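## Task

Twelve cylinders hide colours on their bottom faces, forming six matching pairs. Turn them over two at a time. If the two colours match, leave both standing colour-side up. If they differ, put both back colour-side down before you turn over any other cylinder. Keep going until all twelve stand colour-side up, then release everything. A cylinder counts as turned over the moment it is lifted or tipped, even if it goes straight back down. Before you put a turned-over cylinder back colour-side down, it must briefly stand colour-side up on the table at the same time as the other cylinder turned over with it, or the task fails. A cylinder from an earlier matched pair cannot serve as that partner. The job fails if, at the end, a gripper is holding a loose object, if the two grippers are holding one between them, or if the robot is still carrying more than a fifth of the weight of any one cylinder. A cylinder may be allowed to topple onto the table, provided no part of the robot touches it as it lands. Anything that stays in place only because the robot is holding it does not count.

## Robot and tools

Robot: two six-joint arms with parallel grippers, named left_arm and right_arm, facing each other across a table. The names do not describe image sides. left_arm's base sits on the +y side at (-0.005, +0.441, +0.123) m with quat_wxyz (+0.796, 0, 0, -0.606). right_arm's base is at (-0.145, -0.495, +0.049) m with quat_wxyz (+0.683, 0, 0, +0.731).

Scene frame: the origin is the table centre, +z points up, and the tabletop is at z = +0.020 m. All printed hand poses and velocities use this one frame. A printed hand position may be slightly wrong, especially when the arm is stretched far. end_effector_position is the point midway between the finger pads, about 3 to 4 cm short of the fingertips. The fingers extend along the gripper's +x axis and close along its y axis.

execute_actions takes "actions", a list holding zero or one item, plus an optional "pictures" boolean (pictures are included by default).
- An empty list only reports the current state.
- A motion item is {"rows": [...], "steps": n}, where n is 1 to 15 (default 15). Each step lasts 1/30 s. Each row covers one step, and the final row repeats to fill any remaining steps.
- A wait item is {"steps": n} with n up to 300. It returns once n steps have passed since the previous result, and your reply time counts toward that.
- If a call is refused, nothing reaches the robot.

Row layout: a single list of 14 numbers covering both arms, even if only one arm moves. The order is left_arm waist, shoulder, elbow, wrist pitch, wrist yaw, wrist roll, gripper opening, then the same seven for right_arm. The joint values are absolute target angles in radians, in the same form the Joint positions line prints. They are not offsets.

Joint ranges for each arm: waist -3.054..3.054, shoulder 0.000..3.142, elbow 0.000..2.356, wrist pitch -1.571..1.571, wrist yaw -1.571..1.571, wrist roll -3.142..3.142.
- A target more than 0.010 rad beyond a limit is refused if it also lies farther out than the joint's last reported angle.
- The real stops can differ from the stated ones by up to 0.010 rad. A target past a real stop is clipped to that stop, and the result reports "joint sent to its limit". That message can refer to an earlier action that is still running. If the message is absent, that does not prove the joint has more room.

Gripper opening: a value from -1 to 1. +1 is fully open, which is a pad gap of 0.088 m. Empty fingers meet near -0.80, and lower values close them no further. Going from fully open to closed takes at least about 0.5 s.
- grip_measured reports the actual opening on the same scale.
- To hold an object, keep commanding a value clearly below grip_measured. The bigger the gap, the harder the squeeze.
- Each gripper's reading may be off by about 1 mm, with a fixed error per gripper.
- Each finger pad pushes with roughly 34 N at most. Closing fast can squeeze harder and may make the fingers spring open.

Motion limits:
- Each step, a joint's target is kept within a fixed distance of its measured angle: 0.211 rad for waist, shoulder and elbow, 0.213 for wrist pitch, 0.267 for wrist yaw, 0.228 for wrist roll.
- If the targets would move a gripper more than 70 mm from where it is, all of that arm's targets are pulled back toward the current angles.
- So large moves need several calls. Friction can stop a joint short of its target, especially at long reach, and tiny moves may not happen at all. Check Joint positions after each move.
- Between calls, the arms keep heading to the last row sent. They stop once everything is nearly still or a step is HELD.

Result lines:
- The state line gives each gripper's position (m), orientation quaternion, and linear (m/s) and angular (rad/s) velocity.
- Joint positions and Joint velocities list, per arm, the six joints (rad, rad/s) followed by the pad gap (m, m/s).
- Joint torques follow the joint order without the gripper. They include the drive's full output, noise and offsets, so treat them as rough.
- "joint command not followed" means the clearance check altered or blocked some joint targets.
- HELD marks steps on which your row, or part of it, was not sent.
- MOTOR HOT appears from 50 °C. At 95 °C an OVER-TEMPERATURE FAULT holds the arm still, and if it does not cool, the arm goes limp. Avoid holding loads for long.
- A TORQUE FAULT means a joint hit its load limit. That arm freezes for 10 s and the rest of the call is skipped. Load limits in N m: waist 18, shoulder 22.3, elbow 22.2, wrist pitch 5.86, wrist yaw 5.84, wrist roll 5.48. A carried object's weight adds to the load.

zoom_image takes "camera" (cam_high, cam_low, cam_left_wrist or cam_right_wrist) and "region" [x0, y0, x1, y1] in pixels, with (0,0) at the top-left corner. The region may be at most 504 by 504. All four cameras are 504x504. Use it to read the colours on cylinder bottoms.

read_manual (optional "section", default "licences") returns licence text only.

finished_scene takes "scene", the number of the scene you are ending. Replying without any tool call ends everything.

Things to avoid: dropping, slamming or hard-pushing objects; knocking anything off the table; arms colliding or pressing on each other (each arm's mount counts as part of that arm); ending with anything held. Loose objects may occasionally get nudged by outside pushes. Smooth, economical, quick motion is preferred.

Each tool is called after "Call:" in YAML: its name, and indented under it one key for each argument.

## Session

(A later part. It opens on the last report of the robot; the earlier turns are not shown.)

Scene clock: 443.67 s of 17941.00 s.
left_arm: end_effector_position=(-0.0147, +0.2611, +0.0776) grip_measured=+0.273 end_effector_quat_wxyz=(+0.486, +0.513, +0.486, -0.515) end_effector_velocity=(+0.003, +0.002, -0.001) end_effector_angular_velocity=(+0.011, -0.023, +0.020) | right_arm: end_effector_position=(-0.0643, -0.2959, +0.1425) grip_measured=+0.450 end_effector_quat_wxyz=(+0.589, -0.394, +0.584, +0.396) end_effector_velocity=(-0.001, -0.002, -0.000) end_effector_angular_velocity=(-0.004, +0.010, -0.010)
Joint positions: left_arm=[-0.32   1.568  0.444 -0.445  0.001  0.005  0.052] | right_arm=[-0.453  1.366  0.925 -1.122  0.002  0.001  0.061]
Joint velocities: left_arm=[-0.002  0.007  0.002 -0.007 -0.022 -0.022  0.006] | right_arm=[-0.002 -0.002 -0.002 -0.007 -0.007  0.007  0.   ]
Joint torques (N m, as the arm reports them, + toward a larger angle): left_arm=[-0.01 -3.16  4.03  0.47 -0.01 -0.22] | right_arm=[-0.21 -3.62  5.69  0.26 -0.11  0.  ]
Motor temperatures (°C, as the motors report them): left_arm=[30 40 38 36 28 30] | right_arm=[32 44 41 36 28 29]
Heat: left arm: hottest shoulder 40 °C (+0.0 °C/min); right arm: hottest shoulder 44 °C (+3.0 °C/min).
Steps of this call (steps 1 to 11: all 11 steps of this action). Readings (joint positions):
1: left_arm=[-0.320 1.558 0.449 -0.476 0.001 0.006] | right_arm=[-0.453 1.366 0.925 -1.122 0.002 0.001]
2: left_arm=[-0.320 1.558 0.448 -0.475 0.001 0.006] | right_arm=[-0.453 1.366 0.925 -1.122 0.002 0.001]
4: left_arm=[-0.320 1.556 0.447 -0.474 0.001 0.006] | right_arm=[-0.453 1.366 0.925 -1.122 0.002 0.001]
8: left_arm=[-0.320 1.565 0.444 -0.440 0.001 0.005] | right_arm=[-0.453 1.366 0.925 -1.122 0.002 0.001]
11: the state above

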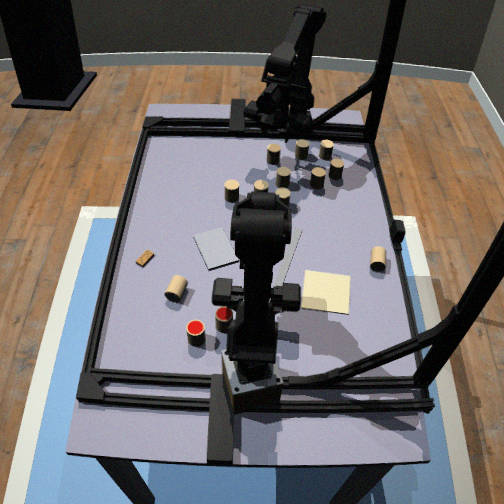

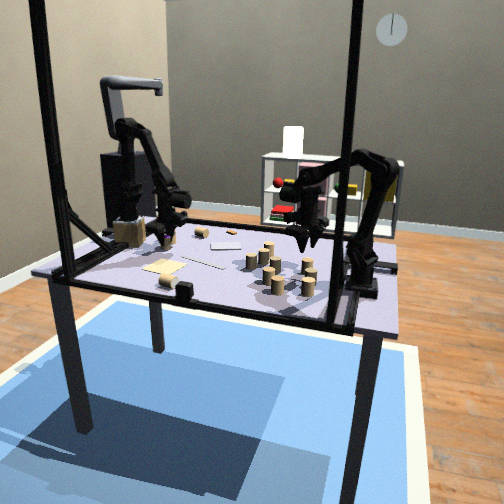

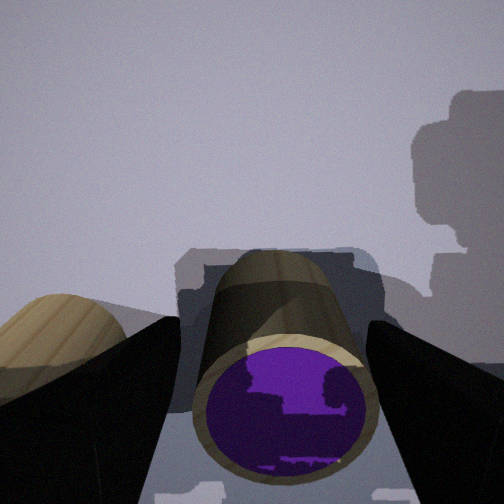

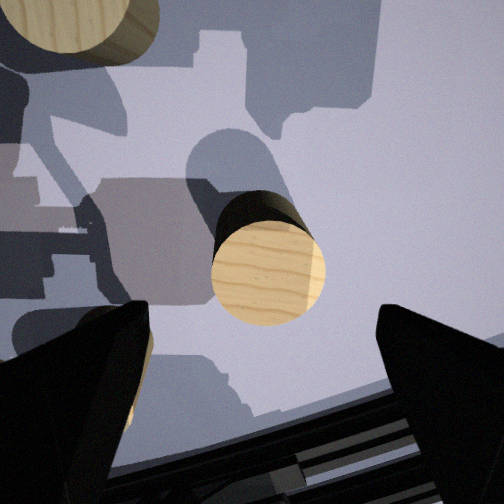

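Call:
execute_actions:
  actions:
    - {"rows":[[-0.32,1.5,0.48,-0.55,0,0,0.3,-0.472,1.402,0.9,-1.07,0,0,0.45],[-0.32,1.5,0.48,-0.55,0,0,0.3,-0.472,1.402,0.9,-1.07,0,0,0.45],[-0.32,1.4,0.55,-0.72,0,0,0.3,-0.472,1.422,0.862,-1.013,0,0,0.45],[-0.32,1.4,0.55,-0.72,0,0,0.3,-0.472,1.422,0.862,-1.013,0,0,0.45],[-0.32,1.25,0.64,-0.8,0,0,0.3,-0.472,1.442,0.825,-0.957,0,0,0.45],[-0.32,1.25,0.64,-0.8,0,0,0.3,-0.472,1.442,0.825,-0.957,0,0,0.45],[-0.32,1.25,0.64,-0.8,0,0,0.3,-0.472,1.461,0.787,-0.9,0,0,0.45],[-0.43,1.0,0.5,0.96,0,1.571,0.7,-0.472,1.461,0.787,-0.9,0,0,0.45],[-0.43,1.0,0.5,0.96,0,1.571,0.7,-0.472,1.479,0.75,-0.846,0,0,0.45]],"steps":15}
  pictures: false

Call:
execute_actions:
  actions:
    - {"rows":[[-0.43,1.1,0.4,0.96,0,1.571,0.7,-0.472,1.479,0.75,-0.846,0,0,-0.4]],"steps":9}
  pictures: false

Call:
execute_actions:
  actions:
    - {"rows":[[-0.43,1.2,0.3,0.96,0,1.571,0.7,-0.472,1.43,0.84,-0.98,0,0,-0.4],[-0.43,1.2,0.3,0.96,0,1.571,0.7,-0.472,1.43,0.84,-0.98,0,0,-0.4],[-0.43,1.2,0.3,0.96,0,1.571,0.7,-0.472,1.385,0.935,-1.12,0,0,-0.4],[-0.43,1.2,0.3,0.96,0,1.571,0.7,-0.472,1.385,0.935,-1.12,0,0,-0.4],[-0.43,1.2,0.3,0.96,0,1.571,0.7,-0.472,1.25,1.0,-1.12,0,0,-0.4],[-0.43,1.2,0.3,0.96,0,1.571,0.7,-0.472,1.25,1.0,-1.12,0,0,-0.4],[-0.43,1.2,0.3,0.96,0,1.571,0.7,-0.472,1.25,1.0,-1.12,0,0,-0.4],[-0.43,1.2,0.3,0.96,0,1.571,0.7,-0.216,1.15,1.0,0.3,0,0,-0.4]],"steps":15}
  pictures: false

Call:
execute_actions:
  actions:
    - {"rows":[[-0.43,1.2,0.3,0.96,0,1.571,0.7,-0.216,1.2,0.9,0.64,0,0,-0.4],[-0.43,1.2,0.3,0.96,0,1.571,0.7,-0.216,1.2,0.9,0.64,0,0,-0.4],[-0.43,1.2,0.3,0.96,0,1.571,0.7,-0.216,1.2,0.9,0.64,0,0,-0.4],[-0.43,1.2,0.3,0.96,0,1.571,0.7,-0.216,1.2,0.9,0.64,0,0,-0.4],[-0.43,1.2,0.3,0.96,0,1.571,0.7,-0.216,1.2,0.9,0.64,0,0,-0.4],[-0.43,1.2,0.3,0.96,0,1.571,0.7,-0.216,1.2,0.9,0.64,0,0,-0.4],[-0.43,1.2,0.3,0.96,0,1.571,0.7,-0.216,1.2,0.9,0.64,0,0,-0.4],[-0.43,1.3,0.34,0.96,0,1.571,0.7,-0.216,1.27,0.7,0.64,0,0,-0.4]],"steps":15}
  pictures: false

Call:
execute_actions:
  actions:
    - {"rows":[[-0.43,1.42,0.41,1.0,0,1.571,0.7,-0.216,1.39,0.75,0.633,0,0,-0.4]],"steps":9}
  pictures: false

Call:
execute_actions:
  actions:
    - {"rows":[[-0.43,1.51,0.48,1.03,0,1.571,0.7,-0.216,1.39,0.75,0.633,0,0,-0.4],[-0.43,1.51,0.48,1.03,0,1.571,0.7,-0.216,1.39,0.75,0.633,0,0,-0.4],[-0.43,1.57,0.54,1.03,0,1.571,0.7,-0.216,1.39,0.75,0.633,0,0,-0.4],[-0.43,1.57,0.54,1.03,0,1.571,0.7,-0.216,1.39,0.75,0.633,0,0,-0.4],[-0.43,1.63,0.605,1.025,0,1.571,0.7,-0.216,1.39,0.75,0.633,0,0,-0.4],[-0.43,1.63,0.605,1.025,0,1.571,0.7,-0.216,1.39,0.75,0.633,0,0,-0.4],[-0.43,1.695,0.674,1.021,0,1.571,0.7,-0.216,1.39,0.75,0.633,0,0,-0.4],[-0.43,1.695,0.674,1.021,0,1.571,0.7,-0.216,1.39,0.75,0.633,0,0,-0.4],[-0.43,1.76,0.748,1.015,0,1.571,0.7,-0.216,1.39,0.75,0.633,0,0,-0.4]],"steps":13}
  pictures: false

Call:
execute_actions:
  actions:
    - {"rows":[[-0.43,1.76,0.748,1.015,0,1.571,-0.4,-0.216,1.39,0.75,0.633,0,0,-0.4]],"steps":10}
  pictures: false

Call:
execute_actions:
  actions:
    - {"rows":[[-0.43,1.76,0.748,1.015,0,1.571,-0.4,-0.216,1.39,0.75,0.633,0,0,0.7],[-0.43,1.76,0.748,1.015,0,1.571,-0.4,-0.216,1.39,0.75,0.633,0,0,0.7],[-0.43,1.76,0.748,1.015,0,1.571,-0.4,-0.216,1.39,0.75,0.633,0,0,0.7],[-0.43,1.76,0.748,1.015,0,1.571,-0.4,-0.216,1.39,0.75,0.633,0,0,0.7],[-0.43,1.76,0.748,1.015,0,1.571,-0.4,-0.216,1.39,0.75,0.633,0,0,0.7],[-0.43,1.76,0.748,1.015,0,1.571,-0.4,-0.216,1.39,0.75,0.633,0,0,0.7],[-0.43,1.6,0.57,1.03,0,1.571,-0.4,-0.216,1.39,0.75,0.633,0,0,0.7],[-0.43,1.6,0.57,1.03,0,1.571,-0.4,-0.216,1.39,0.75,0.633,0,0,0.7],[-0.43,1.51,0.48,1.03,0,1.571,-0.4,-0.216,1.27,0.63,0.64,0,0,0.7],[-0.43,1.51,0.48,1.03,0,1.571,-0.4,-0.216,1.27,0.63,0.64,0,0,0.7],[-0.43,1.42,0.41,1.0,0,1.571,-0.4,-0.216,1.27,0.63,0.64,0,0,0.7]],"steps":13}
  pictures: false

Call:
execute_actions:
  actions:
    - {"rows":[[-0.75,1.2,0.6,-0.91,0,0,-0.4,-0.216,1.27,0.63,0.64,0,0,0.7]],"steps":15}
  pictures: false

Call:
execute_actions:
  actions:
    - {"rows":[[-0.75,1.2,0.6,-0.91,0,0,-0.4,-0.216,1.27,0.63,0.64,0,0,0.7]],"steps":9}
  pictures: false

Call:
execute_actions:
  actions:
    - {"rows":[[-0.75,1.3,0.64,-0.91,0,0,-0.4,-0.216,1.27,0.63,0.64,0,0,0.7]],"steps":10}
  pictures: false

Call:
execute_actions:
  actions:
    - {"rows":[[-0.75,1.33,0.612,-0.855,0,0,-0.4,-0.216,1.27,0.63,0.64,0,0,0.7],[-0.75,1.36,0.585,-0.8,0,0,-0.4,-0.216,1.27,0.63,0.64,0,0,0.7],[-0.75,1.39,0.56,-0.745,0,0,-0.4,-0.216,1.27,0.63,0.64,0,0,0.7],[-0.75,1.42,0.537,-0.69,0,0,-0.4,-0.216,1.27,0.63,0.64,0,0,0.7],[-0.75,1.45,0.515,-0.637,0,0,-0.4,-0.216,1.27,0.63,0.64,0,0,0.7],[-0.75,1.48,0.495,-0.587,0,0,-0.4,-0.216,1.27,0.63,0.64,0,0,0.7],[-0.75,1.505,0.479,-0.545,0,0,-0.4,-0.216,1.27,0.63,0.64,0,0,0.7],[-0.75,1.525,0.467,-0.513,0,0,-0.4,-0.216,1.27,0.63,0.64,0,0,0.7],[-0.75,1.541,0.4585,-0.4885,0,0,-0.4,-0.216,1.27,0.63,0.64,0,0,0.7],[-0.75,1.555,0.45,-0.47,0,0,-0.4,-0.216,1.27,0.63,0.64,0,0,0.7],[-0.75,1.568,0.443,-0.452,0,0,-0.4,-0.216,1.27,0.63,0.64,0,0,0.7],[-0.75,1.577,0.439,-0.439,0,0,-0.4,-0.216,1.27,0.63,0.64,0,0,0.7],[-0.75,1.585,0.435,-0.428,0,0,-0.4,-0.216,1.27,0.63,0.64,0,0,0.7]],"steps":15}
  pictures: false

Call:
execute_actions:
  actions:
    - {"rows":[[-0.75,1.585,0.435,-0.428,0,0,-0.4,-0.216,1.27,0.63,0.64,0,0,0.7],[-0.75,1.585,0.435,-0.428,0,0,-0.4,-0.216,1.27,0.63,0.64,0,0,0.7],[-0.75,1.585,0.435,-0.428,0,0,-0.4,-0.216,1.27,0.63,0.64,0,0,0.7],[-0.75,1.572,0.442,-0.445,0,0,0.3,-0.216,1.27,0.63,0.64,0,0,0.7]],"steps":11}
  pictures: true

Scene clock: 480.57 s of 17941.00 s.
left_arm: end_effector_position=(-0.0488, +0.1597, +0.2357) grip_measured=+0.681 end_effector_quat_wxyz=(+0.515, +0.424, +0.055, -0.743) end_effector_velocity=(-0.051, -0.264, +0.338) end_effector_angular_velocity=(-2.249, -1.095, -1.374) | right_arm: end_effector_position=(-0.0600, -0.2943, +0.0821) grip_measured=+0.450 end_effector_quat_wxyz=(+0.590, -0.390, +0.589, +0.390) end_effector_velocity=(+0.008, +0.015, -0.003) end_effector_angular_velocity=(+0.071, -0.038, +0.005)
Joint positions: left_arm=[-0.424  1.022  0.515 -0.25  -0.002  0.508  0.072] | right_arm=[-0.469  1.471  0.758 -0.857  0.001  0.001  0.061]
Joint velocities: left_arm=[-0.037 -0.227 -0.051  1.883 -0.007  1.956  0.01 ] | right_arm=[-0.002  0.002 -0.012  0.095  0.007 -0.007 -0.   ]
Joint torques (N m, as the arm reports them, + toward a larger angle): left_arm=[-0.23 -3.04  6.17  1.76  0.13  0.16] | right_arm=[-0.24 -4.3   5.18  0.27 -0.06 -0.01]
Motor temperatures (°C, as the motors report them): left_arm=[30 39 37 35 28 30] | right_arm=[32 40 39 36 28 29]
Heat: left arm: hottest shoulder 39 °C (-1.0 °C/min); right arm: hottest shoulder 40 °C (-2.0 °C/min).
Steps of this call (steps 1 to 15: the robot went on to your last target; steps 16 to 90: nothing new was sent; then 33.40 s passed at rest; steps 91 to 105: all 15 steps of this action). Readings (joint positions):
91: left_arm=[-0.320 1.560 0.449 -0.466 0.001 0.005] | right_arm=[-0.455 1.369 0.923 -1.114 0.001 0.001]
92: left_arm=[-0.320 1.546 0.455 -0.499 0.001 0.005] | right_arm=[-0.459 1.373 0.920 -1.098 0.001 0.001]
94: left_arm=[-0.320 1.486 0.489 -0.612 0.001 0.005] | right_arm=[-0.466 1.389 0.902 -1.052 0.001 0.001]
98: left_arm=[-0.330 1.288 0.585 -0.694 -0.004 0.044] | right_arm=[-0.469 1.431 0.832 -0.953 0.001 0.001]
105: the state above

Scene clock: 480.87 s of 17941.00 s.
left_arm: end_effector_position=(-0.0566, +0.1171, +0.2653) grip_measured=+0.699 end_effector_quat_wxyz=(+0.466, +0.460, -0.279, -0.702) end_effector_velocity=(-0.026, -0.165, +0.399) end_effector_angular_velocity=(-2.248, -1.498, -0.764) | right_arm: end_effector_position=(-0.0592, -0.2927, +0.0819) grip_measured=-0.001 end_effector_quat_wxyz=(+0.593, -0.389, +0.587, +0.391) end_effector_velocity=(-0.002, -0.001, -0.000) end_effector_angular_velocity=(-0.004, +0.010, +0.010)
Joint positions: left_arm=[-0.428  1.101  0.399  0.305 -0.003  1.095  0.073] | right_arm=[-0.47   1.471  0.757 -0.848  0.001  0.001  0.039]
Joint velocities: left_arm=[-0.002  0.002 -0.007  2.    -0.007  1.985  0.   ] | right_arm=[ 0.002 -0.002 -0.002 -0.007 -0.007 -0.007 -0.   ]
Joint torques (N m, as the arm reports them, + toward a larger angle): left_arm=[-0.23 -3.21  7.55  2.13  0.14  0.14] | right_arm=[-0.23 -4.09  5.    0.26 -0.09  0.  ]
Motor temperatures (°C, as the motors report them): left_arm=[30 39 37 35 28 30] | right_arm=[32 40 39 36 28 29]
Heat: left arm: hottest shoulder 39 °C (-1.0 °C/min); right arm: hottest shoulder 40 °C (-2.0 °C/min).
Steps of this call (steps 1 to 9: all 9 steps of this action). Readings (joint positions):
1: left_arm=[-0.425 1.027 0.501 -0.177 -0.003 0.572] | right_arm=[-0.469 1.471 0.757 -0.854 0.001 0.001]
2: left_arm=[-0.426 1.038 0.485 -0.106 -0.003 0.637] | right_arm=[-0.469 1.471 0.757 -0.851 0.001 0.001]
4: left_arm=[-0.427 1.072 0.443 0.004 -0.003 0.768] | right_arm=[-0.469 1.471 0.757 -0.850 0.002 0.001]
8: left_arm=[-0.428 1.101 0.399 0.239 -0.003 1.029] | right_arm=[-0.470 1.471 0.757 -0.848 0.001 0.001]
9: the state above

Scene clock: 481.37 s of 17941.00 s.
left_arm: end_effector_position=(-0.0589, +0.1030, +0.3304) grip_measured=+0.700 end_effector_quat_wxyz=(+0.475, +0.444, -0.547, -0.528) end_effector_velocity=(+0.001, +0.002, +0.042) end_effector_angular_velocity=(-0.191, -0.006, +0.007) | right_arm: end_effector_position=(-0.0956, -0.1804, +0.2550) grip_measured=-0.001 end_effector_quat_wxyz=(+0.700, -0.253, +0.298, +0.598) end_effector_velocity=(+0.002, +0.286, +0.301) end_effector_angular_velocity=(+1.898, -0.304, +0.129)
Joint positions: left_arm=[-0.428  1.197  0.303  0.946 -0.003  1.562  0.073] | right_arm=[-0.227  1.164  0.991 -0.63  -0.003  0.001  0.039]
Joint velocities: left_arm=[-0.002 -0.002  0.002  0.183 -0.007  0.037  0.   ] | right_arm=[ 0.139 -0.071 -0.002  1.853  0.007  0.007  0.   ]
Joint torques (N m, as the arm reports them, + toward a larger angle): left_arm=[-0.17 -2.88  6.43  2.19  0.13  0.13] | right_arm=[-0.27 -5.14  8.25  1.28  0.03  0.02]
Motor temperatures (°C, as the motors report them): left_arm=[30 39 37 35 28 30] | right_arm=[32 40 39 36 28 29]
Heat: left arm: hottest shoulder 39 °C (-1.0 °C/min); right arm: hottest shoulder 40 °C (-2.0 °C/min).
Steps of this call (steps 1 to 15: all 15 steps of this action). Readings (joint positions):
1: left_arm=[-0.428 1.112 0.390 0.381 -0.003 1.160] | right_arm=[-0.470 1.470 0.768 -0.873 0.001 0.001]
2: left_arm=[-0.428 1.127 0.378 0.452 -0.003 1.225] | right_arm=[-0.470 1.467 0.784 -0.916 0.001 0.001]
4: left_arm=[-0.428 1.165 0.342 0.562 -0.003 1.356] | right_arm=[-0.470 1.443 0.842 -1.023 0.001 0.001]
8: left_arm=[-0.428 1.200 0.300 0.796 -0.003 1.519] | right_arm=[-0.454 1.294 0.956 -1.057 0.011 0.000]
15: the state above

Scene clock: 481.87 s of 17941.00 s.
left_arm: end_effector_position=(-0.0609, +0.0901, +0.3120) grip_measured=+0.700 end_effector_quat_wxyz=(+0.459, +0.460, -0.534, -0.540) end_effector_velocity=(-0.001, -0.006, +0.002) end_effector_angular_velocity=(+0.008, +0.006, +0.005) | right_arm: end_effector_position=(-0.0871, -0.1097, +0.2557) grip_measured=-0.001 end_effector_quat_wxyz=(+0.749, -0.097, +0.114, +0.645) end_effector_velocity=(+0.015, +0.096, +0.271) end_effector_angular_velocity=(+1.518, -0.236, +0.007)
Joint positions: left_arm=[-0.428  1.293  0.329  0.957 -0.003  1.565  0.073] | right_arm=[-0.219  1.279  0.695  0.284 -0.002  0.001  0.039]
Joint velocities: left_arm=[-0.002  0.012  0.027 -0.022 -0.007 -0.007 -0.   ] | right_arm=[-0.002  0.071 -0.159  1.766 -0.007 -0.007 -0.   ]
Joint torques (N m, as the arm reports them, + toward a larger angle): left_arm=[-0.22 -3.24  7.68  2.23  0.13  0.11] | right_arm=[ 0.29 -7.13  9.47  2.4   0.05  0.  ]
Motor temperatures (°C, as the motors report them): left_arm=[30 39 37 35 28 30] | right_arm=[32 40 39 36 28 29]
Heat: left arm: hottest shoulder 39 °C (-1.0 °C/min); right arm: hottest shoulder 40 °C (-2.0 °C/min).
Steps of this call (steps 1 to 15: all 15 steps of this action). Readings (joint positions):
1: left_arm=[-0.428 1.197 0.303 0.952 -0.003 1.563] | right_arm=[-0.224 1.164 0.983 -0.563 -0.003 0.001]
2: left_arm=[-0.428 1.197 0.303 0.955 -0.003 1.563] | right_arm=[-0.222 1.166 0.969 -0.498 -0.003 0.001]
4: left_arm=[-0.428 1.198 0.303 0.955 -0.003 1.565] | right_arm=[-0.221 1.176 0.938 -0.379 -0.002 0.001]
8: left_arm=[-0.428 1.212 0.307 0.963 -0.003 1.565] | right_arm=[-0.219 1.207 0.880 -0.121 -0.002 0.001]
15: the state above

Scene clock: 482.17 s of 17941.00 s.
left_arm: end_effector_position=(-0.0646, +0.0682, +0.3077) grip_measured=+0.700 end_effector_quat_wxyz=(+0.456, +0.463, -0.532, -0.543) end_effector_velocity=(-0.001, -0.007, -0.000) end_effector_angular_velocity=(+0.008, +0.006, +0.015) | right_arm: end_effector_position=(-0.0828, -0.0802, +0.3101) grip_measured=-0.001 end_effector_quat_wxyz=(+0.758, -0.006, +0.008, +0.653) end_effector_velocity=(+0.002, +0.011, +0.006) end_effector_angular_velocity=(+0.083, -0.020, +0.005)
Joint positions: left_arm=[-0.428  1.412  0.399  0.996 -0.003  1.565  0.073] | right_arm=[-0.219  1.375  0.741  0.614 -0.002  0.001  0.039]
Joint velocities: left_arm=[-0.007  0.027  0.027 -0.007 -0.022 -0.007 -0.   ] | right_arm=[-0.002  0.066 -0.002  0.154 -0.007 -0.007  0.   ]
Joint torques (N m, as the arm reports them, + toward a larger angle): left_arm=[-0.18 -3.62  7.55  2.24  0.14  0.11] | right_arm=[ 0.27 -5.03  8.31  1.65  0.04  0.  ]
Motor temperatures (°C, as the motors report them): left_arm=[30 39 37 35 28 30] | right_arm=[32 40 39 36 28 29]
Heat: left arm: hottest shoulder 39 °C (-1.0 °C/min); right arm: hottest shoulder 40 °C (-2.0 °C/min).
Steps of this call (steps 1 to 9: all 9 steps of this action). Readings (joint positions):
1: left_arm=[-0.428 1.310 0.338 0.967 -0.003 1.565] | right_arm=[-0.219 1.295 0.696 0.348 -0.002 0.001]
2: left_arm=[-0.428 1.339 0.357 0.980 -0.003 1.565] | right_arm=[-0.219 1.316 0.710 0.417 -0.002 0.001]
4: left_arm=[-0.428 1.386 0.389 0.987 -0.003 1.565] | right_arm=[-0.219 1.354 0.734 0.528 -0.002 0.001]
8: left_arm=[-0.428 1.410 0.398 0.995 -0.003 1.565] | right_arm=[-0.219 1.373 0.741 0.607 -0.002 0.001]
9: the state above

Scene clock: 482.60 s of 17941.00 s.
left_arm: end_effector_position=(-0.0781, -0.0162, +0.3112) grip_measured=+0.700 end_effector_quat_wxyz=(+0.462, +0.458, -0.536, -0.538) end_effector_velocity=(-0.008, -0.050, -0.022) end_effector_angular_velocity=(+0.042, +0.001, -0.005) | right_arm: end_effector_position=(-0.0827, -0.0794, +0.3116) grip_measured=-0.001 end_effector_quat_wxyz=(+0.758, -0.003, +0.004, +0.653) end_effector_velocity=(-0.000, -0.001, +0.001) end_effector_angular_velocity=(+0.006, -0.008, +0.005)
Joint positions: left_arm=[-0.428  1.739  0.724  1.017 -0.003  1.565  0.073] | right_arm=[-0.219  1.38   0.741  0.63  -0.002  0.001  0.039]
Joint velocities: left_arm=[ 0.002  0.208  0.188 -0.022  0.007 -0.007 -0.   ] | right_arm=[-0.002 -0.002 -0.002  0.007 -0.007 -0.007 -0.   ]
Joint torques (N m, as the arm reports them, + toward a larger angle): left_arm=[-0.22 -6.04  7.17  1.96  0.13  0.11] | right_arm=[ 0.16 -4.86  8.31  1.66  0.06  0.  ]
Motor temperatures (°C, as the motors report them): left_arm=[30 39 37 35 28 30] | right_arm=[32 40 39 36 28 29]
Heat: left arm: hottest shoulder 39 °C (-1.0 °C/min); right arm: hottest shoulder 40 °C (-2.0 °C/min).
Steps of this call (steps 1 to 13: all 13 steps of this action). Readings (joint positions):
1: left_arm=[-0.428 1.427 0.410 1.004 -0.003 1.565] | right_arm=[-0.219 1.377 0.741 0.619 -0.002 0.001]
2: left_arm=[-0.428 1.450 0.429 1.014 -0.003 1.565] | right_arm=[-0.219 1.378 0.741 0.622 -0.002 0.001]
4: left_arm=[-0.428 1.508 0.482 1.021 -0.003 1.565] | right_arm=[-0.219 1.380 0.741 0.626 -0.002 0.001]
8: left_arm=[-0.428 1.628 0.604 1.022 -0.003 1.565] | right_arm=[-0.219 1.380 0.741 0.629 -0.002 0.001]
13: the state above

Scene clock: 482.93 s of 17941.00 s.
left_arm: end_effector_position=(-0.0786, -0.0197, +0.3101) grip_measured=+0.032 end_effector_quat_wxyz=(+0.461, +0.459, -0.536, -0.539) end_effector_velocity=(+0.002, +0.000, -0.005) end_effector_angular_velocity=(+0.023, +0.004, +0.010) | right_arm: end_effector_position=(-0.0828, -0.0792, +0.3123) grip_measured=-0.001 end_effector_quat_wxyz=(+0.757, -0.002, +0.003, +0.653) end_effector_velocity=(-0.000, -0.001, +0.001) end_effector_angular_velocity=(+0.004, -0.023, +0.005)
Joint positions: left_arm=[-0.428  1.752  0.737  1.014 -0.003  1.566  0.041] | right_arm=[-0.218  1.38   0.741  0.633 -0.002  0.001  0.039]
Joint velocities: left_arm=[ 0.002 -0.002 -0.002 -0.022 -0.007 -0.007  0.   ] | right_arm=[-0.002 -0.002 -0.002  0.007 -0.007 -0.022 -0.   ]
Joint torques (N m, as the arm reports them, + toward a larger angle): left_arm=[-0.21 -5.78  7.66  2.05  0.12  0.09] | right_arm=[ 0.15 -4.9   8.32  1.47  0.02  0.01]
Motor temperatures (°C, as the motors report them): left_arm=[30 39 37 35 28 30] | right_arm=[32 40 39 36 28 29]
Heat: left arm: hottest shoulder 39 °C (-1.0 °C/min); right arm: hottest shoulder 40 °C (-2.0 °C/min).
Steps of this call (steps 1 to 10: all 10 steps of this action). Readings (joint positions):
1: left_arm=[-0.428 1.743 0.729 1.017 -0.003 1.565] | right_arm=[-0.219 1.380 0.741 0.630 -0.002 0.001]
2: left_arm=[-0.428 1.747 0.732 1.017 -0.003 1.565] | right_arm=[-0.219 1.380 0.741 0.630 -0.002 0.001]
4: left_arm=[-0.428 1.750 0.736 1.017 -0.003 1.565] | right_arm=[-0.219 1.380 0.741 0.630 -0.002 0.001]
8: left_arm=[-0.428 1.752 0.737 1.014 -0.003 1.566] | right_arm=[-0.218 1.380 0.741 0.632 -0.002 0.001]
10: the state above

Scene clock: 483.37 s of 17941.00 s.
left_arm: end_effector_position=(-0.0672, +0.0515, +0.3101) grip_measured=+0.031 end_effector_quat_wxyz=(+0.458, +0.461, -0.534, -0.541) end_effector_velocity=(+0.030, +0.200, +0.042) end_effector_angular_velocity=(-0.131, +0.028, -0.010) | right_arm: end_effector_position=(-0.0861, -0.1010, +0.3066) grip_measured=+0.693 end_effector_quat_wxyz=(+0.758, -0.002, +0.003, +0.653) end_effector_velocity=(-0.011, -0.059, -0.001) end_effector_angular_velocity=(+0.042, +0.001, +0.019)
Joint positions: left_arm=[-0.428  1.482  0.461  1.012 -0.003  1.566  0.041] | right_arm=[-0.218  1.296  0.654  0.636 -0.002  0.001  0.073]
Joint velocities: left_arm=[-0.002 -0.896 -0.711 -0.051  0.007 -0.007 -0.   ] | right_arm=[-0.002 -0.252 -0.217  0.007 -0.022  0.007  0.002]
Joint torques (N m, as the arm reports them, + toward a larger angle): left_arm=[-0.19 -3.81  7.15  1.77  0.14  0.08] | right_arm=[ 0.16 -6.16  6.73  1.61  0.06  0.  ]
Motor temperatures (°C, as the motors report them): left_arm=[30 40 37 35 28 30] | right_arm=[32 40 39 36 28 29]
Heat: left arm: hottest shoulder 40 °C (+0.0 °C/min); right arm: hottest shoulder 40 °C (-2.0 °C/min).
Steps of this call (steps 1 to 13: all 13 steps of this action). Readings (joint positions):
1: left_arm=[-0.428 1.752 0.737 1.014 -0.003 1.566] | right_arm=[-0.218 1.380 0.741 0.633 -0.002 0.001]
2: left_arm=[-0.428 1.752 0.737 1.014 -0.003 1.566] | right_arm=[-0.218 1.380 0.741 0.633 -0.002 0.001]
4: left_arm=[-0.428 1.753 0.738 1.014 -0.003 1.566] | right_arm=[-0.218 1.380 0.741 0.632 -0.002 0.001]
8: left_arm=[-0.428 1.700 0.675 1.016 -0.003 1.566] | right_arm=[-0.218 1.380 0.741 0.633 -0.002 0.001]
13: the state above

Scene clock: 483.87 s of 17941.00 s.
left_arm: end_effector_position=(-0.1710, +0.1200, +0.2962) grip_measured=+0.031 end_effector_quat_wxyz=(+0.416, +0.341, -0.191, -0.821) end_effector_velocity=(+0.071, +0.145, -0.368) end_effector_angular_velocity=(+2.457, +0.746, +0.779) | right_arm: end_effector_position=(-0.0866, -0.1045, +0.3062) grip_measured=+0.700 end_effector_quat_wxyz=(+0.758, -0.001, +0.002, +0.653) end_effector_velocity=(-0.000, -0.001, -0.002) end_effector_angular_velocity=(-0.008, -0.006, +0.005)
Joint positions: left_arm=[-0.746  1.203  0.601  0.189  0.002  0.712  0.041] | right_arm=[-0.218  1.282  0.64   0.638 -0.002  0.001  0.073]
Joint velocities: left_arm=[-0.012 -0.002 -0.002 -1.839 -0.007 -1.956 -0.001] | right_arm=[-0.002 -0.002 -0.002 -0.007 -0.007 -0.007 -0.   ]
Joint torques (N m, as the arm reports them, + toward a larger angle): left_arm=[-0.29 -4.16  7.54  1.99  0.   -0.31] | right_arm=[ 0.14 -6.54  6.26  1.58  0.03  0.01]
Motor temperatures (°C, as the motors report them): left_arm=[30 40 37 36 28 30] | right_arm=[32 40 39 36 28 29]
Heat: left arm: hottest shoulder 40 °C (+0.0 °C/min); right arm: hottest shoulder 40 °C (-3.0 °C/min).
Steps of this call (steps 1 to 15: all 15 steps of this action). Readings (joint positions):
1: left_arm=[-0.441 1.449 0.461 0.974 -0.011 1.539] | right_arm=[-0.218 1.290 0.649 0.637 -0.002 0.001]
2: left_arm=[-0.474 1.421 0.476 0.922 -0.012 1.499] | right_arm=[-0.218 1.287 0.646 0.637 -0.002 0.001]
4: left_arm=[-0.554 1.358 0.515 0.846 -0.010 1.415] | right_arm=[-0.218 1.284 0.643 0.638 -0.002 0.001]
8: left_arm=[-0.715 1.229 0.587 0.628 0.002 1.169] | right_arm=[-0.218 1.282 0.641 0.638 -0.002 0.001]
15: the state above

Scene clock: 484.17 s of 17941.00 s.
left_arm: end_effector_position=(-0.1365, +0.1883, +0.2037) grip_measured=+0.030 end_effector_quat_wxyz=(+0.431, +0.428, +0.191, -0.771) end_effector_velocity=(+0.157, +0.307, -0.237) end_effector_angular_velocity=(+2.124, -0.073, +1.317) | right_arm: end_effector_position=(-0.0866, -0.1045, +0.3062) grip_measured=+0.700 end_effector_quat_wxyz=(+0.758, -0.001, +0.002, +0.653) end_effector_velocity=(-0.002, -0.001, +0.005) end_effector_angular_velocity=(+0.016, -0.010, +0.010)
Joint positions: left_arm=[-0.748  1.203  0.601 -0.368  0.002  0.135  0.04 ] | right_arm=[-0.218  1.282  0.64   0.638 -0.002  0.001  0.073]
Joint velocities: left_arm=[-0.002  0.002 -0.002 -1.912  0.007 -1.604 -0.   ] | right_arm=[ 0.002 -0.007  0.002  0.007 -0.007 -0.007  0.   ]
Joint torques (N m, as the arm reports them, + toward a larger angle): left_arm=[-0.27 -3.76  7.02  1.44 -0.03 -0.29] | right_arm=[ 0.17 -6.55  6.3   1.59  0.02  0.  ]
Motor temperatures (°C, as the motors report them): left_arm=[30 40 37 36 28 30] | right_arm=[32 40 39 36 28 29]
Heat: left arm: hottest shoulder 40 °C (+0.0 °C/min); right arm: hottest shoulder 40 °C (-3.0 °C/min).
Steps of this call (steps 1 to 9: all 9 steps of this action). Readings (joint positions):
1: left_arm=[-0.746 1.203 0.601 0.129 0.002 0.647] | right_arm=[-0.218 1.282 0.640 0.638 -0.002 0.001]
2: left_arm=[-0.747 1.203 0.601 0.067 0.002 0.582] | right_arm=[-0.218 1.282 0.640 0.638 -0.002 0.001]
4: left_arm=[-0.747 1.203 0.601 -0.058 0.002 0.453] | right_arm=[-0.218 1.282 0.640 0.638 -0.002 0.001]
8: left_arm=[-0.748 1.203 0.601 -0.305 0.002 0.192] | right_arm=[-0.218 1.282 0.640 0.638 -0.002 0.001]
9: the state above

Scene clock: 484.50 s of 17941.00 s.
left_arm: end_effector_position=(-0.0902, +0.2776, +0.1576) grip_measured=+0.028 end_effector_quat_wxyz=(+0.369, +0.597, +0.360, -0.614) end_effector_velocity=(+0.032, +0.060, +0.008) end_effector_angular_velocity=(+0.290, -0.157, +0.034) | right_arm: end_effector_position=(-0.0866, -0.1046, +0.3062) grip_measured=+0.700 end_effector_quat_wxyz=(+0.758, -0.001, +0.002, +0.653) end_effector_velocity=(-0.003, -0.001, +0.000) end_effector_angular_velocity=(-0.001, +0.008, +0.020)
Joint positions: left_arm=[-0.748  1.296  0.626 -0.873  0.002  0.009  0.04 ] | right_arm=[-0.218  1.281  0.64   0.638 -0.002  0.001  0.073]
Joint velocities: left_arm=[-0.002 -0.002  0.042 -0.374 -0.007 -0.037  0.   ] | right_arm=[-0.002 -0.007 -0.002 -0.007 -0.022  0.007 -0.   ]
Joint torques (N m, as the arm reports them, + toward a larger angle): left_arm=[-0.17 -2.82  7.31  0.48 -0.04 -0.22] | right_arm=[ 0.17 -6.54  6.29  1.61  0.02 -0.01]
Motor temperatures (°C, as the motors report them): left_arm=[30 40 37 36 28 30] | right_arm=[32 40 39 36 28 29]
Heat: left arm: hottest shoulder 40 °C (+0.0 °C/min); right arm: hottest shoulder 40 °C (-3.0 °C/min).
Steps of this call (steps 1 to 10: all 10 steps of this action). Readings (joint positions):
1: left_arm=[-0.748 1.216 0.604 -0.433 0.002 0.094] | right_arm=[-0.218 1.282 0.640 0.638 -0.002 0.001]
2: left_arm=[-0.748 1.237 0.613 -0.492 0.002 0.066] | right_arm=[-0.218 1.282 0.640 0.638 -0.002 0.001]
4: left_arm=[-0.748 1.276 0.624 -0.614 0.002 0.034] | right_arm=[-0.218 1.282 0.640 0.638 -0.002 0.001]
8: left_arm=[-0.748 1.294 0.625 -0.836 0.002 0.012] | right_arm=[-0.218 1.281 0.640 0.638 -0.002 0.001]
10: the state above

Scene clock: 485.00 s of 17941.00 s.
left_arm: end_effector_position=(-0.0877, +0.2825, +0.0773) grip_measured=+0.027 end_effector_quat_wxyz=(+0.364, +0.607, +0.367, -0.604) end_effector_velocity=(+0.007, +0.017, -0.037) end_effector_angular_velocity=(+0.058, -0.022, +0.020) | right_arm: end_effector_position=(-0.0866, -0.1046, +0.3062) grip_measured=+0.700 end_effector_quat_wxyz=(+0.758, -0.001, +0.002, +0.653) end_effector_velocity=(-0.000, -0.001, -0.002) end_effector_angular_velocity=(-0.008, -0.006, +0.005)
Joint positions: left_arm=[-0.748  1.57   0.445 -0.452  0.002  0.006  0.04 ] | right_arm=[-0.218  1.281  0.64   0.638 -0.002  0.001  0.073]
Joint velocities: left_arm=[-0.002  0.149 -0.081  0.168  0.007 -0.022 -0.   ] | right_arm=[-0.002 -0.002 -0.002 -0.007 -0.007 -0.007 -0.   ]
Joint torques (N m, as the arm reports them, + toward a larger angle): left_arm=[-0.23 -3.29  3.92  0.72 -0.04 -0.24] | right_arm=[ 0.16 -6.53  6.34  1.59  0.03  0.02]
Motor temperatures (°C, as the motors report them): left_arm=[30 40 37 36 28 30] | right_arm=[32 40 39 36 28 29]
Heat: left arm: hottest shoulder 40 °C (+0.0 °C/min); right arm: hottest shoulder 40 °C (-3.0 °C/min).
Steps of this call (steps 1 to 15: all 15 steps of this action). Readings (joint positions):
1: left_arm=[-0.748 1.300 0.626 -0.877 0.002 0.008] | right_arm=[-0.218 1.281 0.640 0.638 -0.002 0.001]
2: left_arm=[-0.748 1.310 0.621 -0.857 0.002 0.007] | right_arm=[-0.218 1.281 0.640 0.638 -0.002 0.001]
4: left_arm=[-0.748 1.349 0.596 -0.783 0.002 0.007] | right_arm=[-0.218 1.281 0.640 0.638 -0.002 0.001]
8: left_arm=[-0.748 1.462 0.514 -0.613 0.002 0.006] | right_arm=[-0.218 1.281 0.640 0.638 -0.002 0.001]
15: the state above

Scene clock: 485.37 s of 17941.00 s.
left_arm: end_effector_position=(-0.0879, +0.2820, +0.0766) grip_measured=+0.273 end_effector_quat_wxyz=(+0.365, +0.606, +0.366, -0.605) end_effector_velocity=(+0.002, +0.003, +0.001) end_effector_angular_velocity=(+0.012, -0.014, +0.005) | right_arm: end_effector_position=(-0.0866, -0.1046, +0.3062) grip_measured=+0.700 end_effector_quat_wxyz=(+0.758, -0.001, +0.002, +0.653) end_effector_velocity=(-0.002, +0.000, -0.000) end_effector_angular_velocity=(-0.001, -0.022, +0.010)
Joint positions: left_arm=[-0.748  1.572  0.443 -0.444  0.001  0.006  0.052] | right_arm=[-0.218  1.281  0.64   0.638 -0.002  0.001  0.073]
Joint velocities: left_arm=[-0.002 -0.002  0.002 -0.022 -0.007 -0.007  0.006] | right_arm=[ 0.002  0.002 -0.002  0.007 -0.007 -0.022 -0.   ]
Joint torques (N m, as the arm reports them, + toward a larger angle): left_arm=[-0.2  -3.6   4.19  0.43 -0.01 -0.25] | right_arm=[ 0.16 -6.51  6.3   1.61  0.04  0.01]
Motor temperatures (°C, as the motors report them): left_arm=[30 40 37 36 28 30] | right_arm=[32 40 39 36 28 29]
Heat: left arm: hottest shoulder 40 °C (+0.0 °C/min); right arm: hottest shoulder 40 °C (-3.0 °C/min).
Steps of this call (steps 1 to 11: all 11 steps of this action). Readings (joint positions):
1: left_arm=[-0.748 1.573 0.443 -0.450 0.002 0.006] | right_arm=[-0.218 1.281 0.640 0.638 -0.002 0.001]
2: left_arm=[-0.748 1.573 0.443 -0.450 0.002 0.006] | right_arm=[-0.218 1.281 0.640 0.638 -0.002 0.001]
4: left_arm=[-0.748 1.573 0.443 -0.450 0.002 0.006] | right_arm=[-0.218 1.281 0.640 0.638 -0.002 0.001]
8: left_arm=[-0.748 1.572 0.443 -0.444 0.001 0.006] | right_arm=[-0.218 1.281 0.640 0.638 -0.002 0.001]
11: the state above

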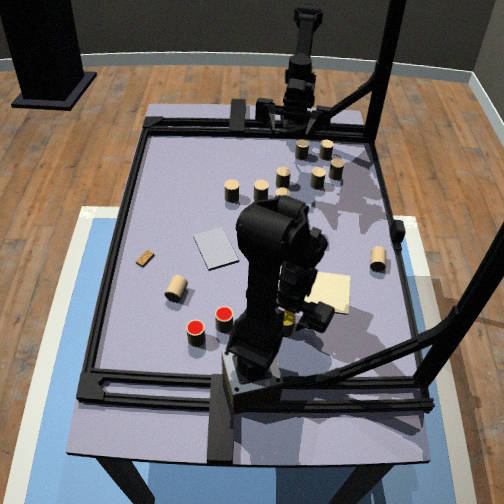

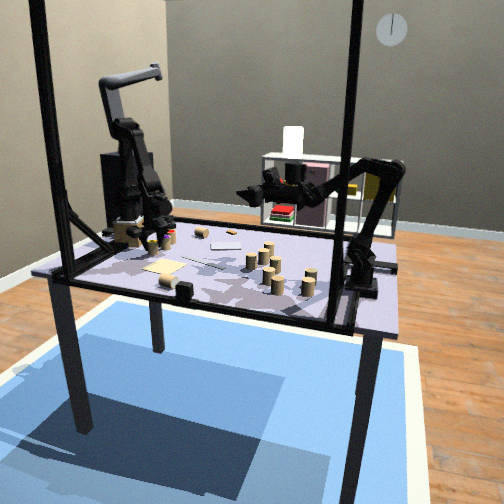

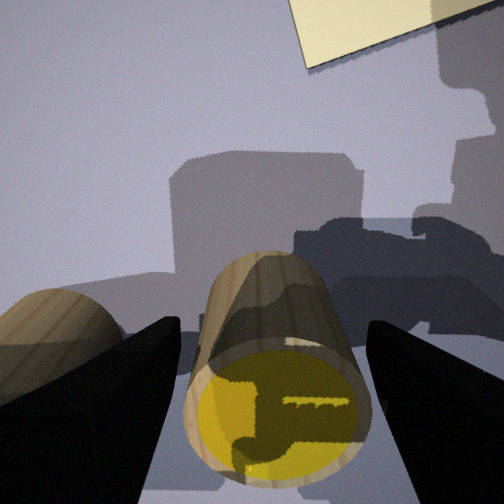

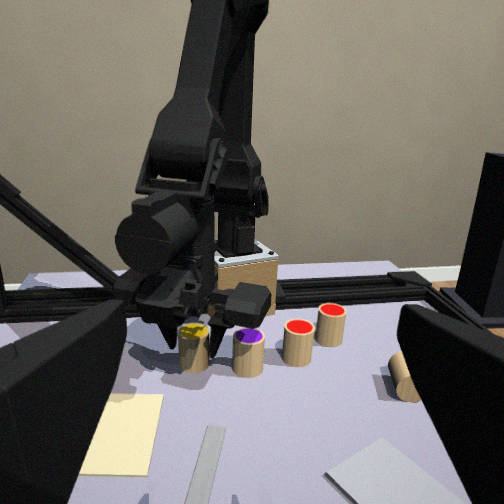

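Call:
execute_actions:
  actions: []

Scene clock: 502.37 s of 17941.00 s.
left_arm: end_effector_position=(-0.0879, +0.2820, +0.0766) grip_measured=+0.300 end_effector_quat_wxyz=(+0.365, +0.606, +0.367, -0.605) end_effector_velocity=(+0.001, +0.001, -0.001) end_effector_angular_velocity=(-0.006, -0.005, +0.005) | right_arm: end_effector_position=(-0.0866, -0.1047, +0.3062) grip_measured=+0.700 end_effector_quat_wxyz=(+0.758, -0.001, +0.002, +0.653) end_effector_velocity=(+0.002, -0.001, -0.002) end_effector_angular_velocity=(-0.010, -0.021, -0.010)
Joint positions: left_arm=[-0.748  1.572  0.443 -0.444  0.001  0.006  0.054] | right_arm=[-0.218  1.281  0.639  0.638 -0.002  0.001  0.073]
Joint velocities: left_arm=[-0.002 -0.002 -0.007  0.007 -0.007 -0.007 -0.   ] | right_arm=[-0.002 -0.002 -0.002 -0.007  0.007 -0.022 -0.   ]
Joint torques (N m, as the arm reports them, + toward a larger angle): left_arm=[-0.19 -3.61  4.23  0.39 -0.01 -0.24] | right_arm=[ 0.12 -6.47  6.4   1.57  0.03  0.  ]
Motor temperatures (°C, as the motors report them): left_arm=[30 39 36 35 28 30] | right_arm=[32 40 39 39 28 29]
Heat: left arm: hottest shoulder 39 °C (-1.0 °C/min); right arm: hottest shoulder 40 °C (-4.0 °C/min).
Steps of this call (steps 1 to 15: the robot went on to your last target; steps 16 to 90: nothing new was sent; then 14.00 s passed at rest). Readings (joint positions):
1: left_arm=[-0.748 1.572 0.443 -0.444 0.001 0.006] | right_arm=[-0.218 1.281 0.640 0.638 -0.002 0.001]
2: left_arm=[-0.748 1.572 0.443 -0.444 0.001 0.006] | right_arm=[-0.218 1.281 0.640 0.638 -0.002 0.001]
4: left_arm=[-0.748 1.572 0.443 -0.444 0.001 0.006] | right_arm=[-0.218 1.281 0.640 0.638 -0.002 0.001]
8: left_arm=[-0.748 1.572 0.443 -0.444 0.001 0.006] | right_arm=[-0.218 1.281 0.640 0.638 -0.002 0.001]
90: the state above
All arms were judged still, so your last target was given up. Only a new action makes them travel on or press farther. Fingers that are still opening or closing keep moving.

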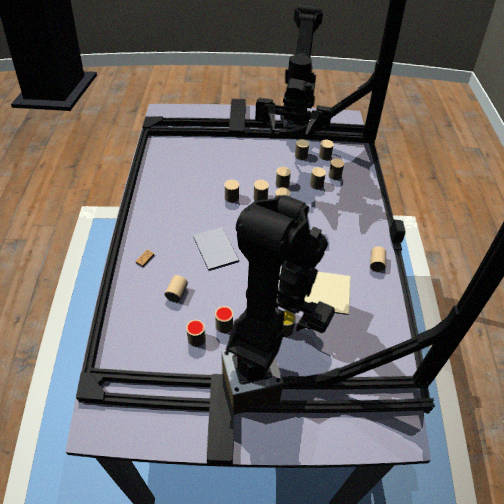

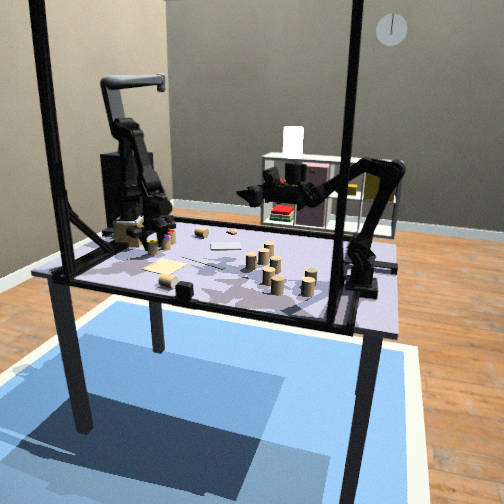

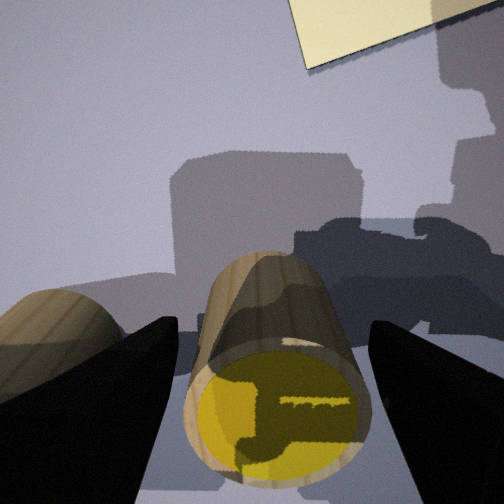

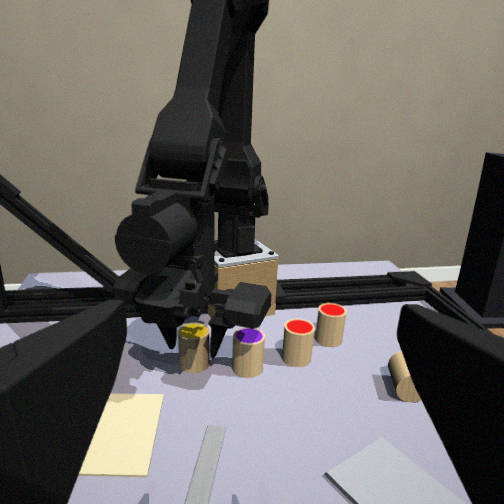

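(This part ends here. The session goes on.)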